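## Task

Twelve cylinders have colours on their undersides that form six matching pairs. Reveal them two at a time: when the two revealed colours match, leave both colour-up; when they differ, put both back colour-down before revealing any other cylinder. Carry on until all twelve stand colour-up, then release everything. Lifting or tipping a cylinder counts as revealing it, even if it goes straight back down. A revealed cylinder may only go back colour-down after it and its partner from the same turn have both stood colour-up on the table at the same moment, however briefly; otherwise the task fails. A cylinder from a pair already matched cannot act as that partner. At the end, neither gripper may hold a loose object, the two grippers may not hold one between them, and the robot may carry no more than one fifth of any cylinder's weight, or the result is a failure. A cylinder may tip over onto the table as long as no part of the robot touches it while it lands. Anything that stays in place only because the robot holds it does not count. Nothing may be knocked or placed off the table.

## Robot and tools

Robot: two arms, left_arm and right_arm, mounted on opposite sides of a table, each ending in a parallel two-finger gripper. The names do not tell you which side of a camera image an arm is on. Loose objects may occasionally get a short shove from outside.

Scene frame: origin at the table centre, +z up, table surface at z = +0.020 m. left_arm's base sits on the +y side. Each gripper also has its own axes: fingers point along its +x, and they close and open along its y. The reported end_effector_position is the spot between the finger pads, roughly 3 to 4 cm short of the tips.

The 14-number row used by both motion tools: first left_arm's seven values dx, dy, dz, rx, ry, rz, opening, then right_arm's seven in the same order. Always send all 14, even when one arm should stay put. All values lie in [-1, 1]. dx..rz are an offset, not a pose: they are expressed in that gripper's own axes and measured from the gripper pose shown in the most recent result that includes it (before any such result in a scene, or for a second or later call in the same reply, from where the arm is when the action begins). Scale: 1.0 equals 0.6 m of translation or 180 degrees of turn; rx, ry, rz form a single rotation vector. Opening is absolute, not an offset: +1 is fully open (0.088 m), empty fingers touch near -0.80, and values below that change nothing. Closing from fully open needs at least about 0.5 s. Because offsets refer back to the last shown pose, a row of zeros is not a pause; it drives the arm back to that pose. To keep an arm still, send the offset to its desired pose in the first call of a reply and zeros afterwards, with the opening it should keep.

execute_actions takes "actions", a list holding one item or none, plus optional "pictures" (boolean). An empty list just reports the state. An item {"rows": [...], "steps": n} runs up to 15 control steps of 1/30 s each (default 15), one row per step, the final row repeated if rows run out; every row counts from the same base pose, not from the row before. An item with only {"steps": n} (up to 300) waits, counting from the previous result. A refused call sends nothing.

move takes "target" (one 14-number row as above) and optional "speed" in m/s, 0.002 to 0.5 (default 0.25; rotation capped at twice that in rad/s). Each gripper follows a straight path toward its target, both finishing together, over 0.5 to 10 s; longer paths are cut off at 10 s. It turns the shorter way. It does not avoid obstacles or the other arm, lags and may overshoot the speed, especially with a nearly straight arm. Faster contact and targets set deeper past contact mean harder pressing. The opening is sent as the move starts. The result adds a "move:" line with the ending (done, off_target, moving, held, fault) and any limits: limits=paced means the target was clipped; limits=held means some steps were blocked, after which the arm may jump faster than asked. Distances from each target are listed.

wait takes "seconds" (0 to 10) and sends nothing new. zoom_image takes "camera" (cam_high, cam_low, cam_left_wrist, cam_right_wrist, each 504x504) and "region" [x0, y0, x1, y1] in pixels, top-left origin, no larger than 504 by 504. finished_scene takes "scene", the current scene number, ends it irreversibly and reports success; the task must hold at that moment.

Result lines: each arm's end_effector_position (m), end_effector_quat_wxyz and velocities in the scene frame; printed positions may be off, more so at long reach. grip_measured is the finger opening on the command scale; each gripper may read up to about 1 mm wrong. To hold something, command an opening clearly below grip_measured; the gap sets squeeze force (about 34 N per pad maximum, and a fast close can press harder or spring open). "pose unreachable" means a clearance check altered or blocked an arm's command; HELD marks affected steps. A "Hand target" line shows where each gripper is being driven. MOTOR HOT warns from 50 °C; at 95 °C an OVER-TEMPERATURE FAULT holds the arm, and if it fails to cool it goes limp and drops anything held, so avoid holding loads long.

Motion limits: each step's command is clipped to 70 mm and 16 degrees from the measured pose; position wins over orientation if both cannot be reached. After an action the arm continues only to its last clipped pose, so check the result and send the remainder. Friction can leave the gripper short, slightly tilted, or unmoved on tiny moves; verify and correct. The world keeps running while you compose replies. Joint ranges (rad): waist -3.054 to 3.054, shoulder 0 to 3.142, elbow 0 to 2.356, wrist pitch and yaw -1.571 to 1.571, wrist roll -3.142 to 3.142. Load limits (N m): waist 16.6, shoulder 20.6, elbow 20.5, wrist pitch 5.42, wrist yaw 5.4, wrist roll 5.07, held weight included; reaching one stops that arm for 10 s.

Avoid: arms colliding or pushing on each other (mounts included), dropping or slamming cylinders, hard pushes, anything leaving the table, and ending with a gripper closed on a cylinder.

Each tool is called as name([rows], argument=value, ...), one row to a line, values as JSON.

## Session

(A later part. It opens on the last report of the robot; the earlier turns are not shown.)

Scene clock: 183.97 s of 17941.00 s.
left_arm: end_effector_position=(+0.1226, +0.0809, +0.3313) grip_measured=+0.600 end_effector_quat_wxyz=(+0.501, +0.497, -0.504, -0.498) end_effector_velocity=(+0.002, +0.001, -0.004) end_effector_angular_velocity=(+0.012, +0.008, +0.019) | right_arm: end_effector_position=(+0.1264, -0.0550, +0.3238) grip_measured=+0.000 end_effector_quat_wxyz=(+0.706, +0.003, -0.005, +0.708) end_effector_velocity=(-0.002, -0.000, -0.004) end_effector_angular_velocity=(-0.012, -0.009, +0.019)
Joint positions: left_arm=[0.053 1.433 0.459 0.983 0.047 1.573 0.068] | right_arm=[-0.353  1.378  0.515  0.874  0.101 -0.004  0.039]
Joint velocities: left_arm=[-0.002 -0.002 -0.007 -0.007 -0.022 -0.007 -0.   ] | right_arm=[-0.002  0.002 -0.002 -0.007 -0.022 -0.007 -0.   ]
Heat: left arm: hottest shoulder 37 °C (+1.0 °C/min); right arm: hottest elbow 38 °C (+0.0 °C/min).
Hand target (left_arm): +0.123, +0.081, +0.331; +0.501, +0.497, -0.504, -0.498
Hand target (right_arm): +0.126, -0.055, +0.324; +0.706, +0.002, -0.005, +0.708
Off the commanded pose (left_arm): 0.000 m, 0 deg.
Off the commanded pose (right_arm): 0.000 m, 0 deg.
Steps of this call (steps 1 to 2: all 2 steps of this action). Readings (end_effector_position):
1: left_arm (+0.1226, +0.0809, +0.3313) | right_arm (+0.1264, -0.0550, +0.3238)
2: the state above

move(target=[0.145,-0.005,0.001,0,0,0,0.6, 0,0,0,0,0,0,-0.4], speed=0.14)

execute_actions([
  {"rows":[[0,0,0,0,0,0,-0.4,0,0,0,0,0,0,-0.4],[0,0,0,0,0,0,-0.4,0,0,0,0,0,0,-0.4],[0,0,0,0,0,0,-0.4,0,0,0,0,0,0,-0.4],[0,0,0,0,0,0,-0.4,0,0,0,0,0,0,-0.4],[0,0,0,0,0,0,-0.4,0,0,0,0,0,0,-0.4],[0,0,0,0,0,0,-0.4,0,0,0,0,0,0,-0.4],[0,0,0,0,0,0,-0.4,0,0,0,0,0,0,-0.4],[0,0,0,0,0,0,-0.4,0,0,0,0,0,0,0.5],[0,0,0,0,0,0,-0.4,0,0,0,0,0,0,0.5],[0,0,0,0,0,0,-0.4,0,0,0,0,0,0,0.5],[-0.01,0,0,0,0,0,-0.4,-0.01,0,0,0,0,0,0.5],[-0.02,0,0,0,0,0,-0.4,-0.02,0,0,0,0,0,0.5],[-0.03,0,0,0,0,0,-0.4,-0.03,0,0,0,0,0,0.5],[-0.04,0,0,0,0,0,-0.4,-0.04,0,0,0,0,0,0.5],[-0.05,0,0,0,0,0,-0.4,-0.05,0,0,0,0,0,0.5]]},
], pictures=false)

move(target=[-0.062,-0.30,-0.118,0,0,-0.498,-0.4, -0.12,0,0.005,0,0,0,0.5], speed=0.4)

move(target=[0.105,0,0,0,0,0,-0.4, 0,0,0,0,0,0,0.5], speed=0.08)

execute_actions([
  {"rows":[[0,0,0,0,0,0,0.5,0,0,0,0,0,0,0.5],[0,0,0,0,0,0,0.5,0,0,0,0,0,0,0.5],[0,0,0,0,0,0,0.5,0,0,0,0,0,0,0.5],[0,0,0,0,0,0,0.5,0,0,0,0,0,0,0.5],[0,0,0,0,0,0,0.5,0,0,0,0,0,0,0.5],[-0.01,0,0,0,0,0,0.5,0,0,0,0,0,0,0.5],[-0.02,0,0,0,0,0,0.5,0,0,0,0,0,0,0.5],[-0.03,0,0,0,0,0,0.5,0,0,0,0,0,0,0.5],[-0.04,0,0,0,0,0,0.5,0,0,0,0,0,0,0.5],[-0.05,0,0,0,0,0,0.5,0,0,0,0,0,0,0.5],[-0.06,0,0,0,0,0,0.5,0,0,0,0,0,0,0.5],[-0.07,0,0,0,0,0,0.5,0,0,0,0,0,0,0.5],[-0.08,0,0,0,0,0,0.5,0,0,0,0,0,0,0.5],[-0.09,0,0,0,0,0,0.5,0,0,0,0,0,0,0.5],[-0.10,0,0,0,0,0,0.5,0,0,0,0,0,0,0.5]]},
], pictures=false)

move(target=[-0.003,0.038,0.107,0,0,0,0.5, 0,0,0,0,0,0,0.5], speed=0.25)

Scene clock: 206.40 s of 17941.00 s.
left_arm: end_effector_position=(+0.1226, -0.0031, +0.3269) grip_measured=+0.600 end_effector_quat_wxyz=(+0.500, +0.498, -0.503, -0.499) end_effector_velocity=(-0.000, -0.001, -0.004) end_effector_angular_velocity=(+0.012, +0.022, +0.005) | right_arm: end_effector_position=(+0.1264, -0.0550, +0.3232) grip_measured=-0.001 end_effector_quat_wxyz=(+0.706, +0.002, -0.004, +0.708) end_effector_velocity=(-0.000, -0.001, -0.004) end_effector_angular_velocity=(-0.012, +0.021, +0.005)
Joint positions: left_arm=[0.042 1.758 0.776 0.987 0.037 1.573 0.068] | right_arm=[-0.353  1.379  0.514  0.873  0.101 -0.004  0.039]
Joint velocities: left_arm=[-0.002  0.007  0.002 -0.007 -0.007 -0.022 -0.   ] | right_arm=[-0.002 -0.002 -0.007 -0.007 -0.007  0.022 -0.   ]
Heat: left arm: hottest shoulder 35 °C (+0.0 °C/min); right arm: hottest elbow 38 °C (+0.0 °C/min).
Hand target (left_arm): +0.122, -0.006, +0.328; +0.501, +0.497, -0.504, -0.498
Hand target (right_arm): +0.126, -0.055, +0.324; +0.706, +0.003, -0.005, +0.708
Off the commanded pose (left_arm): 0.004 m, 0 deg.
Off the commanded pose (right_arm): 0.001 m, 0 deg.
move: done

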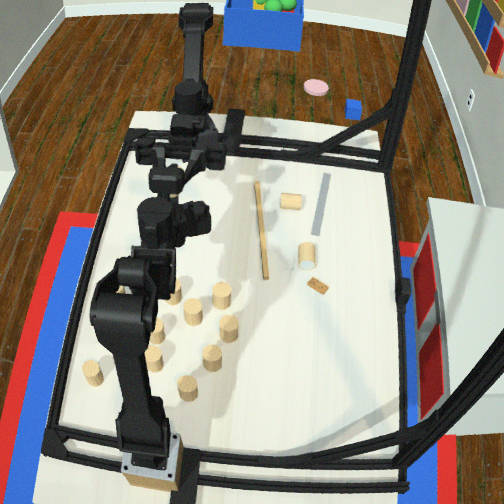

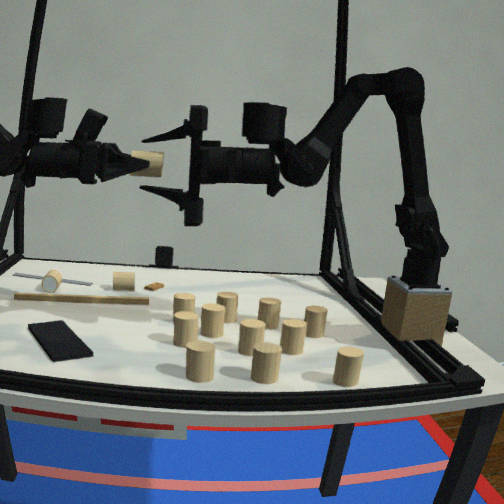

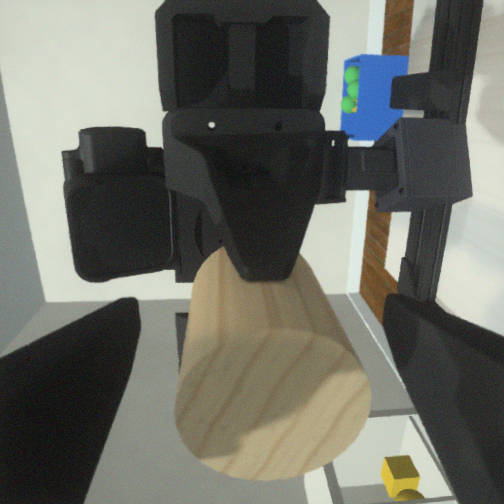

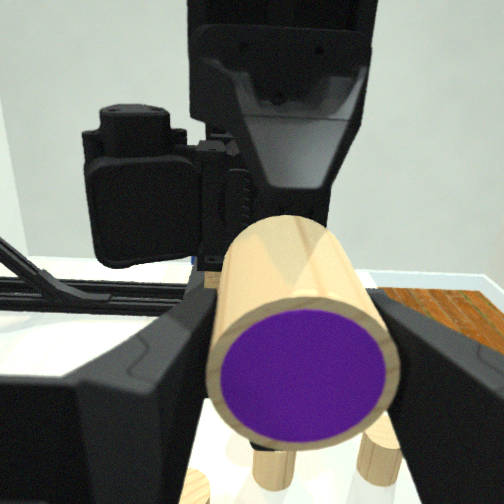

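Scene clock: 206.90 s of 17941.00 s.
left_arm: end_effector_position=(+0.1222, +0.0100, +0.3210) grip_measured=+0.021 end_effector_quat_wxyz=(+0.496, +0.502, -0.499, -0.503) end_effector_velocity=(-0.002, +0.142, -0.030) end_effector_angular_velocity=(+0.081, +0.010, +0.020) | right_arm: end_effector_position=(+0.1267, -0.0675, +0.3220) grip_measured=+0.476 end_effector_quat_wxyz=(+0.706, +0.000, -0.003, +0.708) end_effector_velocity=(-0.002, -0.142, -0.009) end_effector_angular_velocity=(-0.012, -0.008, +0.015)
Joint positions: left_arm=[0.042 1.722 0.718 0.993 0.037 1.573 0.04 ] | right_arm=[-0.349  1.323  0.472  0.856  0.105 -0.004  0.062]
Joint velocities: left_arm=[-0.002 -0.437 -0.598  0.081 -0.022 -0.007 -0.   ] | right_arm=[ 0.066 -0.647 -0.476 -0.183  0.051 -0.007  0.019]
Heat: left arm: hottest shoulder 35 °C (+0.0 °C/min); right arm: hottest elbow 38 °C (+0.0 °C/min).
Hand target (left_arm): +0.123, +0.025, +0.326; +0.500, +0.498, -0.503, -0.499
Hand target (right_arm): +0.126, -0.082, +0.322; +0.706, +0.002, -0.004, +0.708
Off the commanded pose (left_arm): 0.018 m, 1 deg.
Off the commanded pose (right_arm): 0.018 m, 0 deg.
Steps of this call (steps 1 to 15: all 15 steps of this action). Readings (end_effector_position):
1: left_arm (+0.1226, -0.0031, +0.3269) | right_arm (+0.1264, -0.0550, +0.3232)
2: left_arm (+0.1226, -0.0031, +0.3269) | right_arm (+0.1264, -0.0550, +0.3232)
4: left_arm (+0.1226, -0.0031, +0.3269) | right_arm (+0.1264, -0.0550, +0.3232)
8: left_arm (+0.1226, -0.0031, +0.3267) | right_arm (+0.1264, -0.0550, +0.3231)
15: the state above

Scene clock: 209.87 s of 17941.00 s.
left_arm: end_effector_position=(+0.1919, +0.0628, +0.1421) grip_measured=+0.018 end_effector_quat_wxyz=(+0.000, +0.707, +0.000, -0.707) end_effector_velocity=(-0.001, +0.005, -0.002) end_effector_angular_velocity=(+0.028, -0.002, +0.005) | right_arm: end_effector_position=(+0.1263, -0.1495, +0.3281) grip_measured=+0.500 end_effector_quat_wxyz=(+0.706, +0.004, -0.005, +0.709) end_effector_velocity=(-0.000, -0.000, +0.000) end_effector_angular_velocity=(-0.002, -0.008, +0.005)
Joint positions: left_arm=[ 0.201  2.214  1.618 -0.975 -0.     1.763  0.04 ] | right_arm=[-0.289  0.825  0.269  0.569  0.164 -0.004  0.064]
Joint velocities: left_arm=[-0.002  0.007  0.002 -0.022 -0.007 -0.007  0.   ] | right_arm=[-0.002 -0.002  0.002 -0.007 -0.007 -0.007 -0.   ]
Heat: left arm: hottest shoulder 35 °C (+1.0 °C/min); right arm: hottest elbow 38 °C (+0.0 °C/min).
Hand target (left_arm): +0.194, +0.061, +0.142; +0.000, +0.709, +0.000, -0.706
Hand target (right_arm): +0.126, -0.151, +0.325; +0.706, +0.002, -0.004, +0.708
Off the commanded pose (left_arm): 0.003 m, 0 deg.
Off the commanded pose (right_arm): 0.004 m, 0 deg.
move: done

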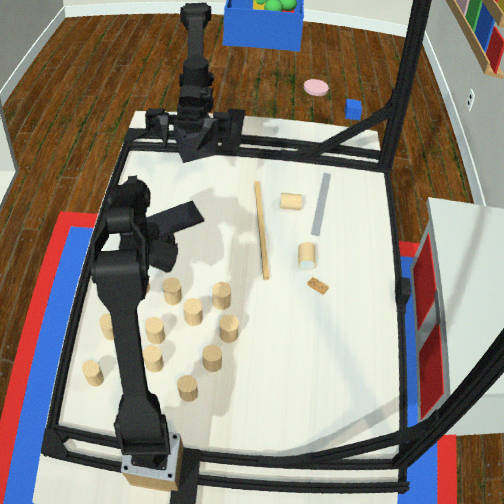

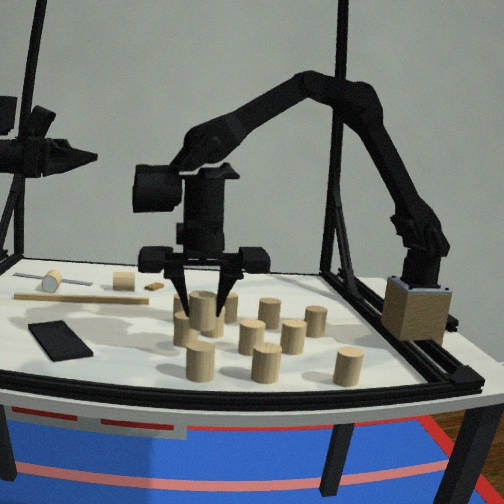

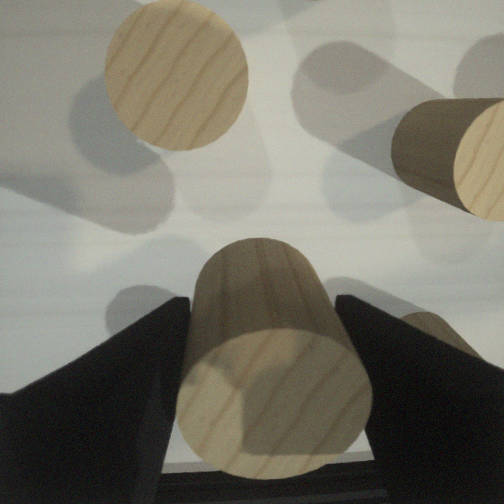

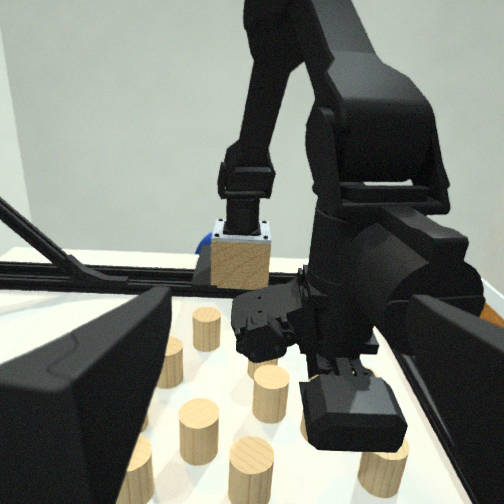

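Scene clock: 210.97 s of 17941.00 s.
left_arm: end_effector_position=(+0.1925, +0.0599, +0.0847) grip_measured=+0.017 end_effector_quat_wxyz=(+0.005, +0.708, -0.004, -0.706) end_effector_velocity=(-0.003, +0.003, -0.001) end_effector_angular_velocity=(+0.013, -0.005, +0.000) | right_arm: end_effector_position=(+0.1263, -0.1495, +0.3281) grip_measured=+0.500 end_effector_quat_wxyz=(+0.706, +0.004, -0.005, +0.709) end_effector_velocity=(-0.002, -0.001, +0.003) end_effector_angular_velocity=(+0.012, -0.006, +0.019)
Joint positions: left_arm=[ 0.201  2.311  1.535 -0.782 -0.     1.763  0.04 ] | right_arm=[-0.289  0.825  0.269  0.569  0.164 -0.004  0.064]
Joint velocities: left_arm=[-0.007 -0.002 -0.007 -0.007 -0.007 -0.007  0.   ] | right_arm=[-0.002 -0.007 -0.002  0.007 -0.022 -0.007 -0.   ]
Heat: left arm: hottest shoulder 35 °C (+1.0 °C/min); right arm: hottest elbow 38 °C (+0.0 °C/min).
Hand target (left_arm): +0.192, +0.063, +0.079; +0.000, +0.707, +0.000, -0.707
Hand target (right_arm): +0.126, -0.150, +0.328; +0.706, +0.004, -0.005, +0.709
Off the commanded pose (left_arm): 0.006 m, 1 deg.
Off the commanded pose (right_arm): 0.000 m, 0 deg.
move: done

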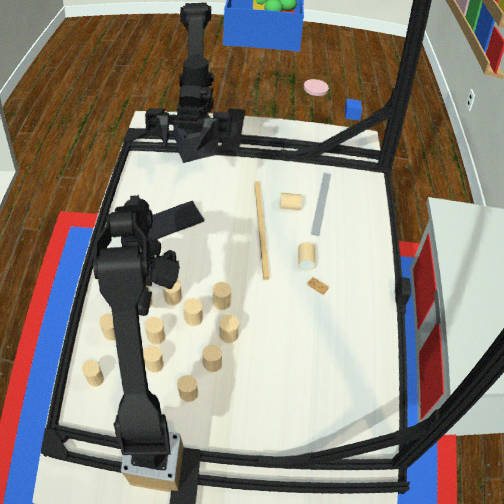

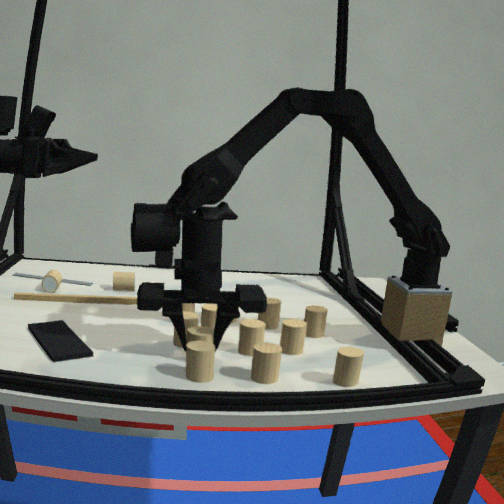

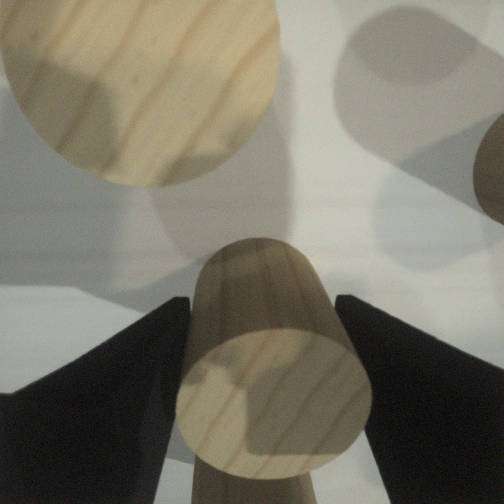

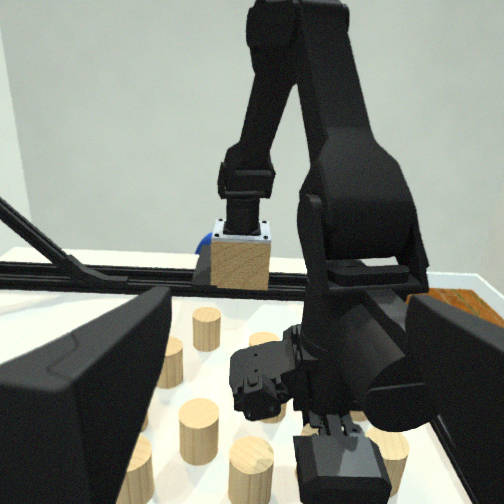

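Scene clock: 211.47 s of 17941.00 s.
left_arm: end_effector_position=(+0.1911, +0.0669, +0.1172) grip_measured=+0.495 end_effector_quat_wxyz=(-0.006, +0.706, +0.006, -0.708) end_effector_velocity=(+0.004, -0.022, +0.208) end_effector_angular_velocity=(-0.106, -0.028, +0.005) | right_arm: end_effector_position=(+0.1263, -0.1495, +0.3281) grip_measured=+0.500 end_effector_quat_wxyz=(+0.706, +0.004, -0.005, +0.709) end_effector_velocity=(-0.002, -0.001, -0.001) end_effector_angular_velocity=(-0.002, -0.023, +0.019)
Joint positions: left_arm=[ 0.201  2.251  1.574 -0.912 -0.     1.763  0.063] | right_arm=[-0.289  0.825  0.269  0.569  0.164 -0.004  0.064]
Joint velocities: left_arm=[-0.002 -0.349  0.31  -0.549 -0.007 -0.007  0.003] | right_arm=[-0.002 -0.007 -0.002 -0.007 -0.022 -0.022 -0.   ]
Heat: left arm: hottest shoulder 35 °C (+1.0 °C/min); right arm: hottest elbow 38 °C (+0.0 °C/min).
Hand target (left_arm): +0.192, +0.061, +0.144; +0.005, +0.708, -0.005, -0.706
Hand target (right_arm): +0.126, -0.150, +0.328; +0.706, +0.004, -0.005, +0.709
Off the commanded pose (left_arm): 0.028 m, 2 deg.
Off the commanded pose (right_arm): 0.000 m, 0 deg.
Steps of this call (steps 1 to 15: all 15 steps of this action). Readings (end_effector_position):
1: left_arm (+0.1925, +0.0599, +0.0847) | right_arm (+0.1263, -0.1495, +0.3281)
2: left_arm (+0.1925, +0.0599, +0.0847) | right_arm (+0.1263, -0.1495, +0.3281)
4: left_arm (+0.1925, +0.0598, +0.0847) | right_arm (+0.1263, -0.1495, +0.3281)
8: left_arm (+0.1918, +0.0633, +0.0858) | right_arm (+0.1263, -0.1495, +0.3281)
15: the state above

Scene clock: 212.67 s of 17941.00 s.
left_arm: end_effector_position=(+0.1261, +0.0435, +0.1409) grip_measured=+0.500 end_effector_quat_wxyz=(-0.002, +0.707, -0.002, -0.707) end_effector_velocity=(-0.000, +0.003, +0.001) end_effector_angular_velocity=(+0.017, +0.008, +0.024) | right_arm: end_effector_position=(+0.1263, -0.1495, +0.3281) grip_measured=+0.500 end_effector_quat_wxyz=(+0.706, +0.004, -0.005, +0.709) end_effector_velocity=(-0.000, -0.001, -0.004) end_effector_angular_velocity=(-0.012, -0.024, +0.005)
Joint positions: left_arm=[ 0.04   2.259  1.69  -1.    -0.     1.608  0.063] | right_arm=[-0.289  0.825  0.269  0.569  0.164 -0.004  0.064]
Joint velocities: left_arm=[ 0.002  0.002  0.007 -0.022  0.007 -0.022  0.   ] | right_arm=[-0.002 -0.002 -0.007 -0.007 -0.007 -0.022 -0.   ]
Heat: left arm: hottest shoulder 36 °C (+2.0 °C/min); right arm: hottest elbow 38 °C (+0.0 °C/min).
Hand target (left_arm): +0.127, +0.041, +0.140; +0.001, +0.707, -0.000, -0.707
Hand target (right_arm): +0.126, -0.150, +0.328; +0.706, +0.004, -0.005, +0.709
Off the commanded pose (left_arm): 0.003 m, 0 deg.
Off the commanded pose (right_arm): 0.000 m, 0 deg.
move: done

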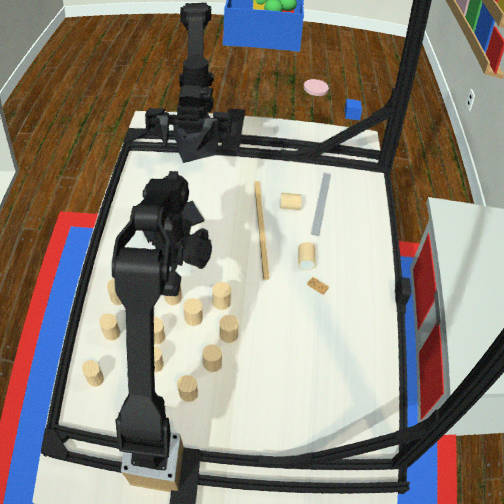

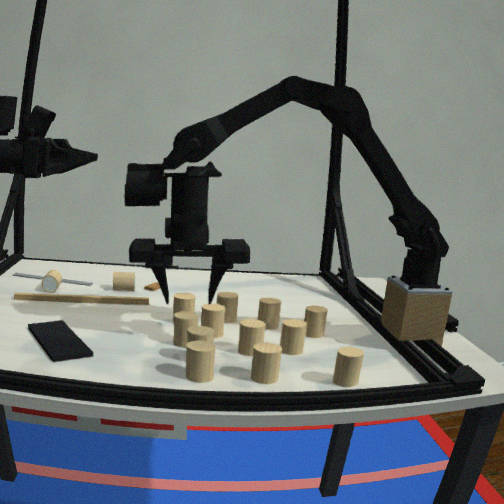

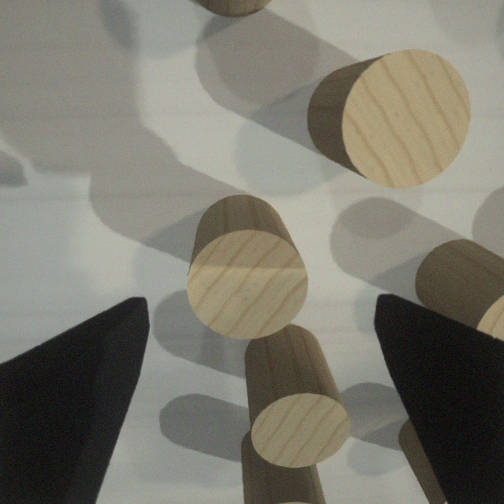

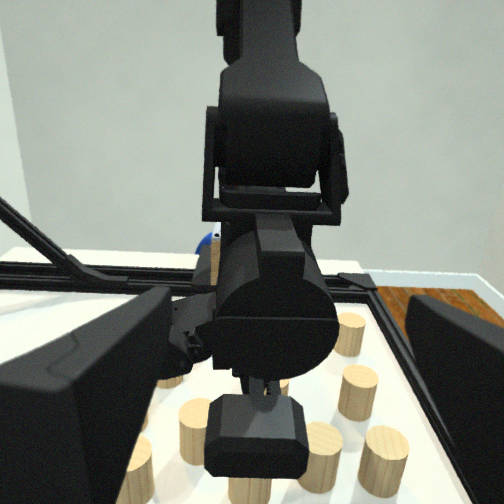

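move(target=[0.098,0.002,0.001,0,0,0,0.5, 0,0,0,0,0,0,0.5], speed=0.12)

execute_actions([
  {"rows":[[0,0,0,0,0,0,-0.4,0,0,0,0,0,0,0.5],[0,0,0,0,0,0,-0.4,0,0,0,0,0,0,0.5],[0,0,0,0,0,0,-0.4,0,0,0,0,0,0,0.5],[0,0,0,0,0,0,-0.4,0,0,0,0,0,0,0.5],[0,0,0,0,0,0,-0.4,0,0,0,0,0,0,0.5],[0,0,0,0,0,0,-0.4,0,0,0,0,0,0,0.5],[0,0,0,0,0,0,-0.4,0,0,0,0,0,0,0.5],[-0.015,0,0,0,0,0,-0.4,0,0,0,0,0,0,0.5],[-0.03,0,0,0,0,0,-0.4,0,0,0,0,0,0,0.5],[-0.045,0,0,0,0,0,-0.4,0,0,0,0,0,0,0.5],[-0.06,0,0,0,0,0,-0.4,0,0,0,0,0,0,0.5],[-0.075,0,0,0,0,0,-0.4,0,0,0,0,0,0,0.5],[-0.09,0,0,0,0,0,-0.4,0,0,0,0,0,0,0.5],[-0.105,0,0,0,0,0,-0.4,0,0,0,0,0,0,0.5],[-0.12,0,0,0,0,0,-0.4,0,0,0,0,0,0,0.5]]},
], pictures=false)

move(target=[-0.292,0.025,0.005,0,0,0.498,-0.4, 0.075,0,0.004,0,0,0,0.5], speed=0.4)

execute_actions([
  {"rows":[[0,0,0,0,0,0,-0.4,0,0,0,0,0,0,0.5]],"steps":2},
], pictures=false)

Scene clock: 229.10 s of 17941.00 s.
left_arm: end_effector_position=(+0.1264, +0.0401, +0.0861) grip_measured=+0.500 end_effector_quat_wxyz=(+0.002, +0.707, -0.005, -0.707) end_effector_velocity=(-0.002, +0.000, -0.001) end_effector_angular_velocity=(-0.003, +0.007, -0.010) | right_arm: end_effector_position=(+0.1263, -0.1495, +0.3281) grip_measured=+0.500 end_effector_quat_wxyz=(+0.706, +0.004, -0.005, +0.709) end_effector_velocity=(+0.002, -0.000, -0.005) end_effector_angular_velocity=(-0.022, -0.011, -0.010)
Joint positions: left_arm=[ 0.041  2.352  1.616 -0.824 -0.     1.607  0.063] | right_arm=[-0.289  0.825  0.269  0.569  0.164 -0.004  0.064]
Joint velocities: left_arm=[-0.002 -0.002 -0.007  0.007  0.007  0.007 -0.   ] | right_arm=[-0.002 -0.002 -0.002 -0.022  0.007 -0.007 -0.   ]
Heat: left arm: hottest shoulder 37 °C (+2.0 °C/min); right arm: hottest elbow 39 °C (+1.0 °C/min).
Hand target (left_arm): +0.126, +0.042, +0.082; -0.001, +0.707, -0.002, -0.707
Hand target (right_arm): +0.126, -0.150, +0.328; +0.706, +0.004, -0.005, +0.709
Off the commanded pose (left_arm): 0.005 m, 1 deg.
Off the commanded pose (right_arm): 0.000 m, 0 deg.
After step 90, 12.53 s passed at rest.
move: done

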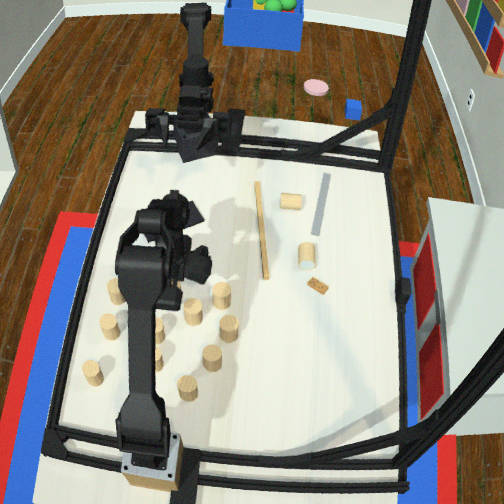

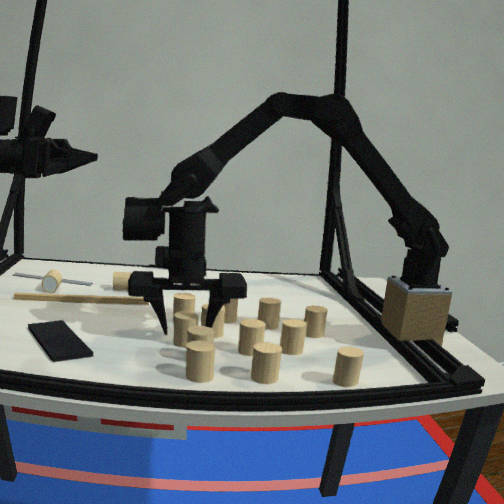

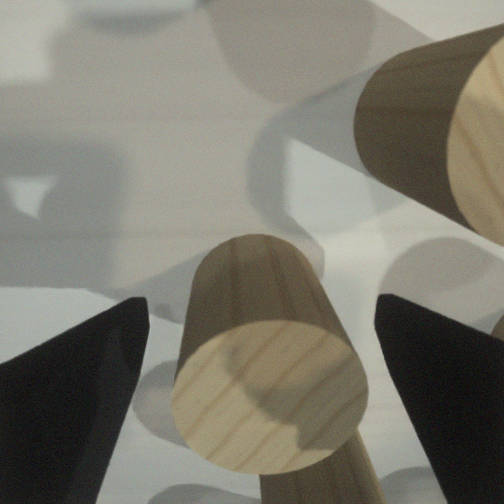

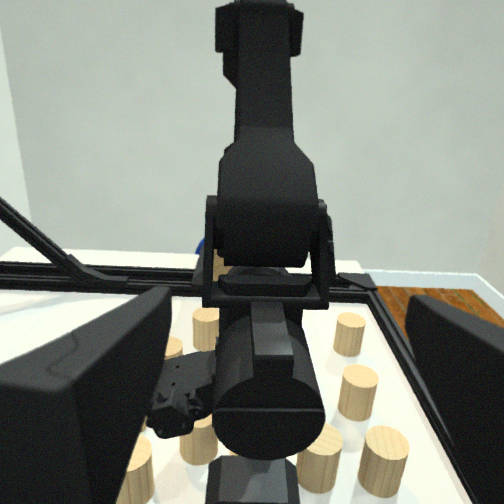

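Scene clock: 229.60 s of 17941.00 s.
left_arm: end_effector_position=(+0.1261, +0.0499, +0.1180) grip_measured=+0.018 end_effector_quat_wxyz=(-0.014, +0.707, +0.011, -0.707) end_effector_velocity=(+0.001, -0.017, +0.270) end_effector_angular_velocity=(-0.085, -0.010, +0.005) | right_arm: end_effector_position=(+0.1263, -0.1495, +0.3281) grip_measured=+0.500 end_effector_quat_wxyz=(+0.706, +0.004, -0.005, +0.709) end_effector_velocity=(-0.000, -0.000, -0.002) end_effector_angular_velocity=(-0.007, +0.006, +0.005)
Joint positions: left_arm=[ 0.041  2.298  1.659 -0.967 -0.     1.607  0.04 ] | right_arm=[-0.289  0.825  0.269  0.569  0.164 -0.004  0.064]
Joint velocities: left_arm=[-0.002 -0.427  0.413 -0.755 -0.007 -0.007  0.   ] | right_arm=[-0.002 -0.002 -0.002 -0.007 -0.007  0.007 -0.   ]
Heat: left arm: hottest shoulder 38 °C (+3.0 °C/min); right arm: hottest elbow 39 °C (+1.0 °C/min).
Hand target (left_arm): +0.126, +0.042, +0.156; +0.003, +0.707, -0.006, -0.707
Hand target (right_arm): +0.126, -0.150, +0.328; +0.706, +0.004, -0.005, +0.709
Off the commanded pose (left_arm): 0.041 m, 3 deg.
Off the commanded pose (right_arm): 0.000 m, 0 deg.
Steps of this call (steps 1 to 15: all 15 steps of this action). Readings (end_effector_position):
1: left_arm (+0.1264, +0.0401, +0.0861) | right_arm (+0.1263, -0.1495, +0.3281)
2: left_arm (+0.1264, +0.0401, +0.0861) | right_arm (+0.1263, -0.1495, +0.3281)
4: left_arm (+0.1264, +0.0401, +0.0861) | right_arm (+0.1263, -0.1495, +0.3281)
8: left_arm (+0.1264, +0.0406, +0.0861) | right_arm (+0.1263, -0.1495, +0.3281)
15: the state above

Scene clock: 232.60 s of 17941.00 s.
left_arm: end_effector_position=(+0.1224, +0.0287, +0.3323) grip_measured=+0.015 end_effector_quat_wxyz=(+0.499, +0.498, -0.503, -0.500) end_effector_velocity=(+0.000, +0.000, -0.004) end_effector_angular_velocity=(+0.012, +0.022, +0.005) | right_arm: end_effector_position=(+0.1263, -0.1072, +0.3273) grip_measured=+0.500 end_effector_quat_wxyz=(+0.706, +0.001, -0.003, +0.708) end_effector_velocity=(+0.001, +0.001, -0.001) end_effector_angular_velocity=(-0.007, -0.008, -0.000)
Joint positions: left_arm=[0.046 1.632 0.657 0.979 0.044 1.573 0.04 ] | right_arm=[-0.325  1.099  0.368  0.736  0.128 -0.004  0.064]
Joint velocities: left_arm=[-0.002  0.002 -0.002 -0.007 -0.007 -0.022 -0.   ] | right_arm=[-0.007  0.002  0.002 -0.007 -0.007 -0.007 -0.   ]
Heat: left arm: hottest shoulder 38 °C (+2.0 °C/min); right arm: hottest elbow 39 °C (+1.0 °C/min).
Hand target (left_arm): +0.123, +0.029, +0.329; +0.498, +0.498, -0.502, -0.502
Hand target (right_arm): +0.126, -0.105, +0.331; +0.705, +0.004, -0.005, +0.709
Off the commanded pose (left_arm): 0.005 m, 0 deg.
Off the commanded pose (right_arm): 0.005 m, 0 deg.
move: done

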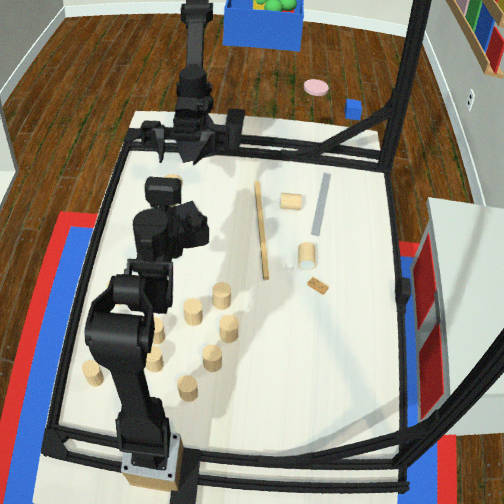

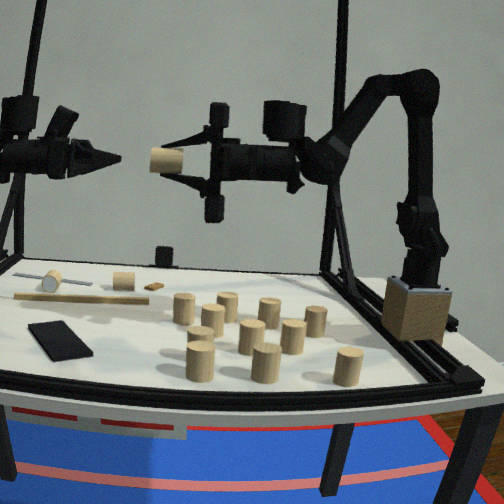

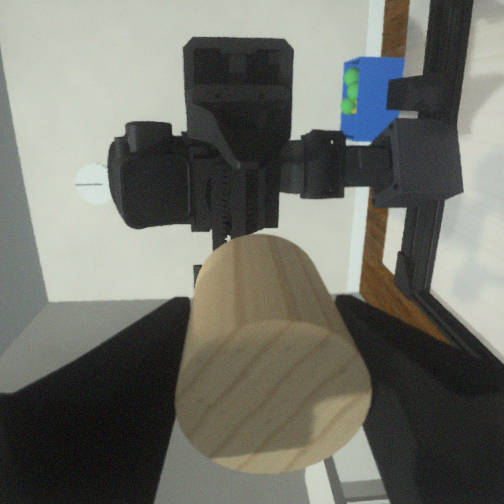

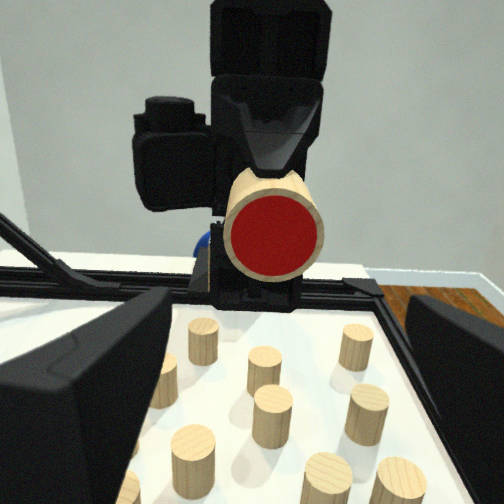

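Scene clock: 232.67 s of 17941.00 s.
left_arm: end_effector_position=(+0.1224, +0.0287, +0.3323) grip_measured=+0.014 end_effector_quat_wxyz=(+0.499, +0.498, -0.503, -0.500) end_effector_velocity=(+0.002, +0.001, -0.002) end_effector_angular_velocity=(+0.007, +0.022, +0.010) | right_arm: end_effector_position=(+0.1263, -0.1072, +0.3273) grip_measured=+0.500 end_effector_quat_wxyz=(+0.706, +0.001, -0.003, +0.708) end_effector_velocity=(-0.000, -0.001, -0.002) end_effector_angular_velocity=(-0.007, -0.008, +0.005)
Joint positions: left_arm=[0.046 1.632 0.657 0.979 0.044 1.573 0.04 ] | right_arm=[-0.325  1.099  0.368  0.736  0.128 -0.004  0.064]
Joint velocities: left_arm=[ 0.002 -0.002 -0.002 -0.007 -0.007 -0.022  0.   ] | right_arm=[-0.002 -0.002 -0.002 -0.007 -0.007 -0.007 -0.   ]
Heat: left arm: hottest shoulder 38 °C (+2.0 °C/min); right arm: hottest elbow 39 °C (+1.0 °C/min).
Hand target (left_arm): +0.122, +0.029, +0.332; +0.499, +0.498, -0.503, -0.500
Hand target (right_arm): +0.126, -0.107, +0.327; +0.706, +0.001, -0.003, +0.708
Off the commanded pose (left_arm): 0.000 m, 0 deg.
Off the commanded pose (right_arm): 0.000 m, 0 deg.
Steps of this call (steps 1 to 2: all 2 steps of this action). Readings (end_effector_position):
1: left_arm (+0.1224, +0.0287, +0.3323) | right_arm (+0.1263, -0.1072, +0.3273)
2: the state above

move(target=[0,0,0,0,0,0,-0.4, 0.146,0.002,0.0045,0,0,0,0.5], speed=0.14)

execute_actions([
  {"rows":[[0,0,0,0,0,0,-0.4,0,0,0,0,0,0,-0.4],[0,0,0,0,0,0,-0.4,0,0,0,0,0,0,-0.4],[0,0,0,0,0,0,-0.4,0,0,0,0,0,0,-0.4],[0,0,0,0,0,0,-0.4,0,0,0,0,0,0,-0.4],[0,0,0,0,0,0,-0.4,0,0,0,0,0,0,-0.4],[0,0,0,0,0,0,-0.4,0,0,0,0,0,0,-0.4],[0,0,0,0,0,0,-0.4,0,0,0,0,0,0,-0.4],[0,0,0,0,0,0,0.5,0,0,0,0,0,0,-0.4],[0,0,0,0,0,0,0.5,0,0,0,0,0,0,-0.4],[0,0,0,0,0,0,0.5,0,0,0,0,0,0,-0.4],[-0.01,0,0,0,0,0,0.5,-0.01,0,0,0,0,0,-0.4],[-0.02,0,0,0,0,0,0.5,-0.02,0,0,0,0,0,-0.4],[-0.03,0,0,0,0,0,0.5,-0.03,0,0,0,0,0,-0.4],[-0.04,0,0,0,0,0,0.5,-0.04,0,0,0,0,0,-0.4],[-0.05,0,0,0,0,0,0.5,-0.05,0,0,0,0,0,-0.4]]},
], pictures=false)

move(target=[-0.06,-0.317,0.082,0,0,-0.5,0.5, -0.333,0.16,-0.335,0,0.498,0,-0.4], speed=0.4)

Scene clock: 244.17 s of 17941.00 s.
left_arm: end_effector_position=(+0.1224, +0.0287, +0.3317) grip_measured=+0.010 end_effector_quat_wxyz=(+0.498, +0.498, -0.503, -0.500) end_effector_velocity=(+0.000, +0.001, -0.005) end_effector_angular_velocity=(+0.022, +0.008, +0.005) | right_arm: end_effector_position=(+0.1251, -0.0231, +0.3291) grip_measured=+0.500 end_effector_quat_wxyz=(+0.706, -0.000, -0.002, +0.708) end_effector_velocity=(+0.002, +0.001, -0.004) end_effector_angular_velocity=(-0.012, -0.009, -0.000)
Joint positions: left_arm=[0.046 1.632 0.657 0.978 0.044 1.573 0.039] | right_arm=[-0.361  1.492  0.643  0.852  0.094 -0.004  0.064]
Joint velocities: left_arm=[-0.002 -0.002 -0.002 -0.022 -0.007 -0.007 -0.   ] | right_arm=[-0.007  0.007  0.002 -0.007 -0.007 -0.007  0.   ]
Heat: left arm: hottest shoulder 37 °C (+0.0 °C/min); right arm: hottest elbow 39 °C (+1.0 °C/min).
Hand target (left_arm): +0.122, +0.029, +0.332; +0.499, +0.498, -0.503, -0.500
Hand target (right_arm): +0.125, -0.020, +0.330; +0.706, +0.001, -0.003, +0.708
Off the commanded pose (left_arm): 0.001 m, 0 deg.
Off the commanded pose (right_arm): 0.004 m, 0 deg.
move: done

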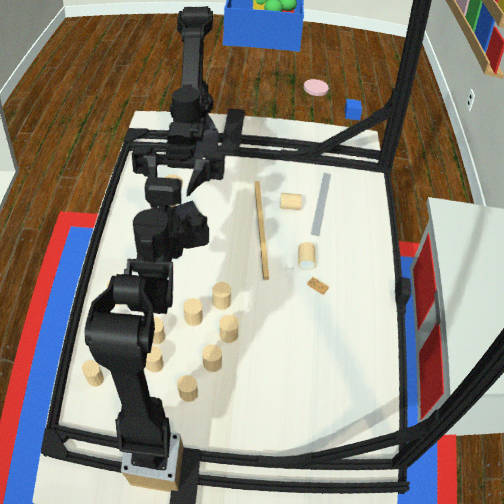

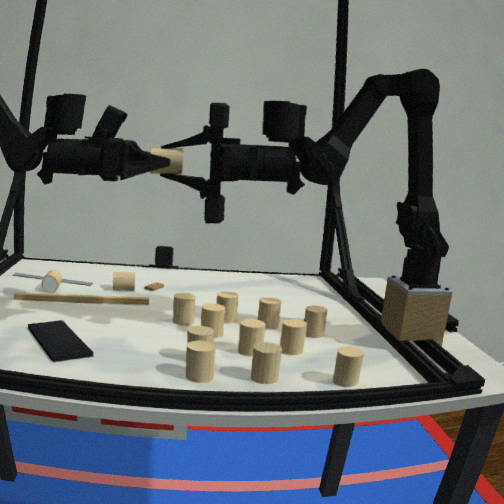

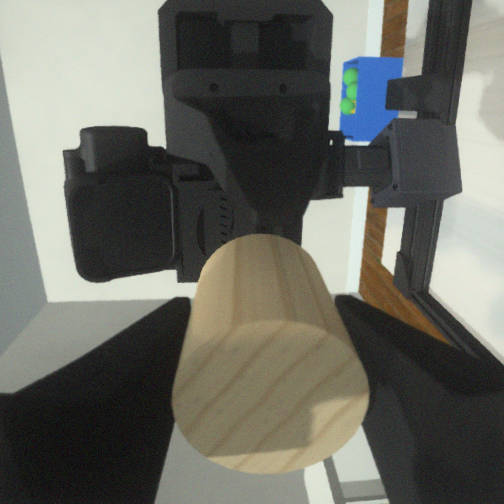

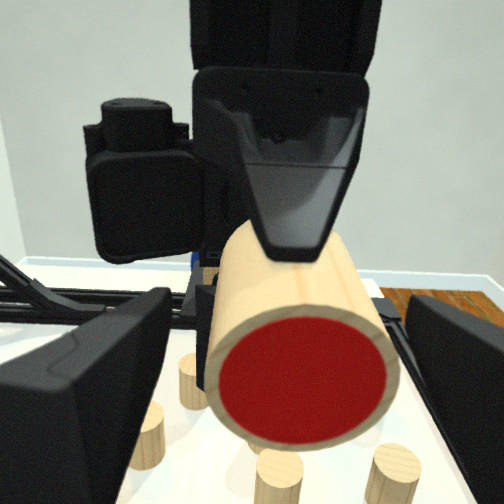

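Scene clock: 244.67 s of 17941.00 s.
left_arm: end_effector_position=(+0.1220, +0.0417, +0.3294) grip_measured=+0.469 end_effector_quat_wxyz=(+0.497, +0.500, -0.501, -0.502) end_effector_velocity=(-0.005, +0.140, -0.015) end_effector_angular_velocity=(+0.046, +0.009, +0.005) | right_arm: end_effector_position=(+0.1254, -0.0353, +0.3243) grip_measured=+0.001 end_effector_quat_wxyz=(+0.706, -0.005, +0.002, +0.708) end_effector_velocity=(-0.001, -0.143, -0.023) end_effector_angular_velocity=(-0.051, -0.027, +0.015)
Joint positions: left_arm=[0.046 1.587 0.605 0.978 0.044 1.573 0.062] | right_arm=[-0.358  1.448  0.595  0.843  0.096 -0.004  0.039]
Joint velocities: left_arm=[-0.002 -0.505 -0.545 -0.007 -0.007 -0.007  0.014] | right_arm=[ 0.051 -0.559 -0.53  -0.081  0.037 -0.022 -0.   ]
Heat: left arm: hottest shoulder 37 °C (+0.0 °C/min); right arm: hottest elbow 39 °C (+1.0 °C/min).
Hand target (left_arm): +0.122, +0.056, +0.331; +0.498, +0.498, -0.503, -0.500
Hand target (right_arm): +0.125, -0.050, +0.328; +0.706, -0.000, -0.002, +0.708
Off the commanded pose (left_arm): 0.017 m, 0 deg.
Off the commanded pose (right_arm): 0.018 m, 1 deg.
Steps of this call (steps 1 to 15: all 15 steps of this action). Readings (end_effector_position):
1: left_arm (+0.1224, +0.0287, +0.3317) | right_arm (+0.1251, -0.0231, +0.3291)
2: left_arm (+0.1224, +0.0287, +0.3317) | right_arm (+0.1251, -0.0231, +0.3291)
4: left_arm (+0.1224, +0.0287, +0.3317) | right_arm (+0.1251, -0.0231, +0.3291)
8: left_arm (+0.1225, +0.0287, +0.3316) | right_arm (+0.1250, -0.0231, +0.3291)
15: the state above

Scene clock: 247.67 s of 17941.00 s.
left_arm: end_effector_position=(+0.0750, +0.0929, +0.1389) grip_measured=+0.500 end_effector_quat_wxyz=(-0.001, +0.709, -0.001, -0.706) end_effector_velocity=(+0.002, +0.003, -0.005) end_effector_angular_velocity=(+0.021, -0.010, +0.024) | right_arm: end_effector_position=(+0.0325, -0.2503, +0.1243) grip_measured=+0.000 end_effector_quat_wxyz=(+0.502, -0.499, +0.502, +0.497) end_effector_velocity=(+0.004, -0.003, -0.002) end_effector_angular_velocity=(-0.011, -0.015, +0.005)
Joint positions: left_arm=[-0.092  2.093  1.407 -0.887 -0.004  1.472  0.063] | right_arm=[ 0.091  1.55   0.763 -0.786  0.001  0.557  0.039]
Joint velocities: left_arm=[ 0.002  0.012 -0.002 -0.007 -0.007 -0.022 -0.   ] | right_arm=[-0.002  0.002 -0.007 -0.007  0.007 -0.007 -0.   ]
Heat: left arm: hottest shoulder 37 °C (+0.0 °C/min); right arm: hottest elbow 39 °C (+1.0 °C/min).
Hand target (left_arm): +0.073, +0.091, +0.138; -0.002, +0.708, -0.000, -0.707
Hand target (right_arm): +0.030, -0.249, +0.125; +0.501, -0.499, +0.504, +0.497
Off the commanded pose (left_arm): 0.003 m, 0 deg.
Off the commanded pose (right_arm): 0.003 m, 1 deg.
move: done

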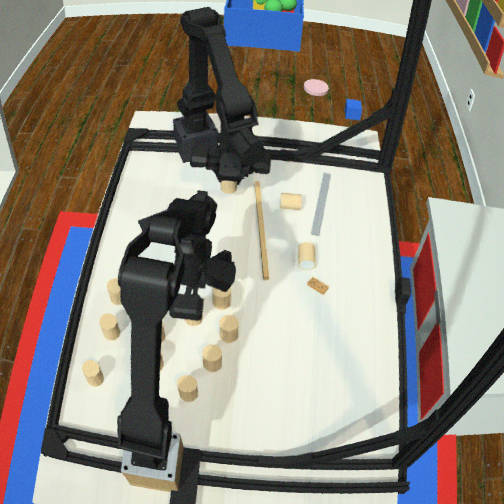

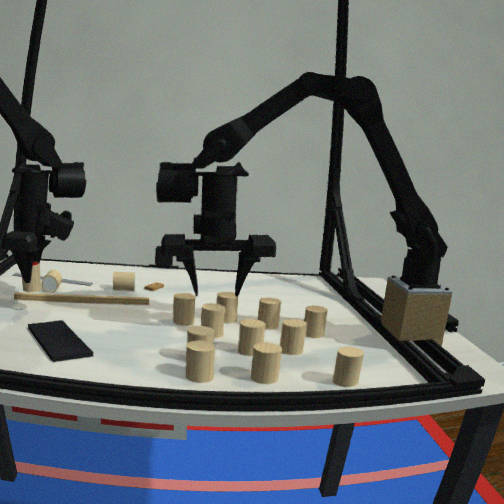

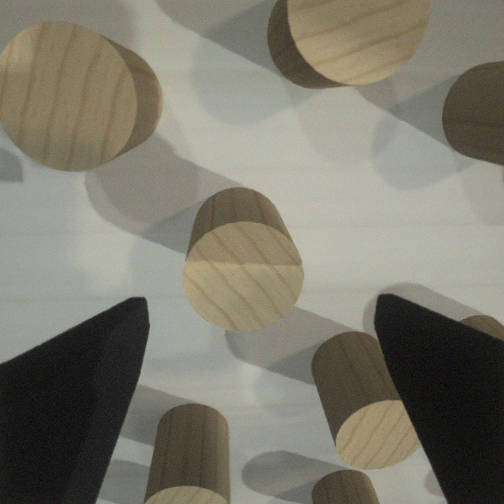

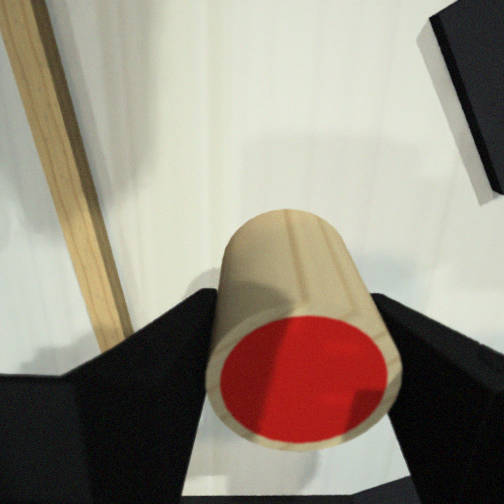

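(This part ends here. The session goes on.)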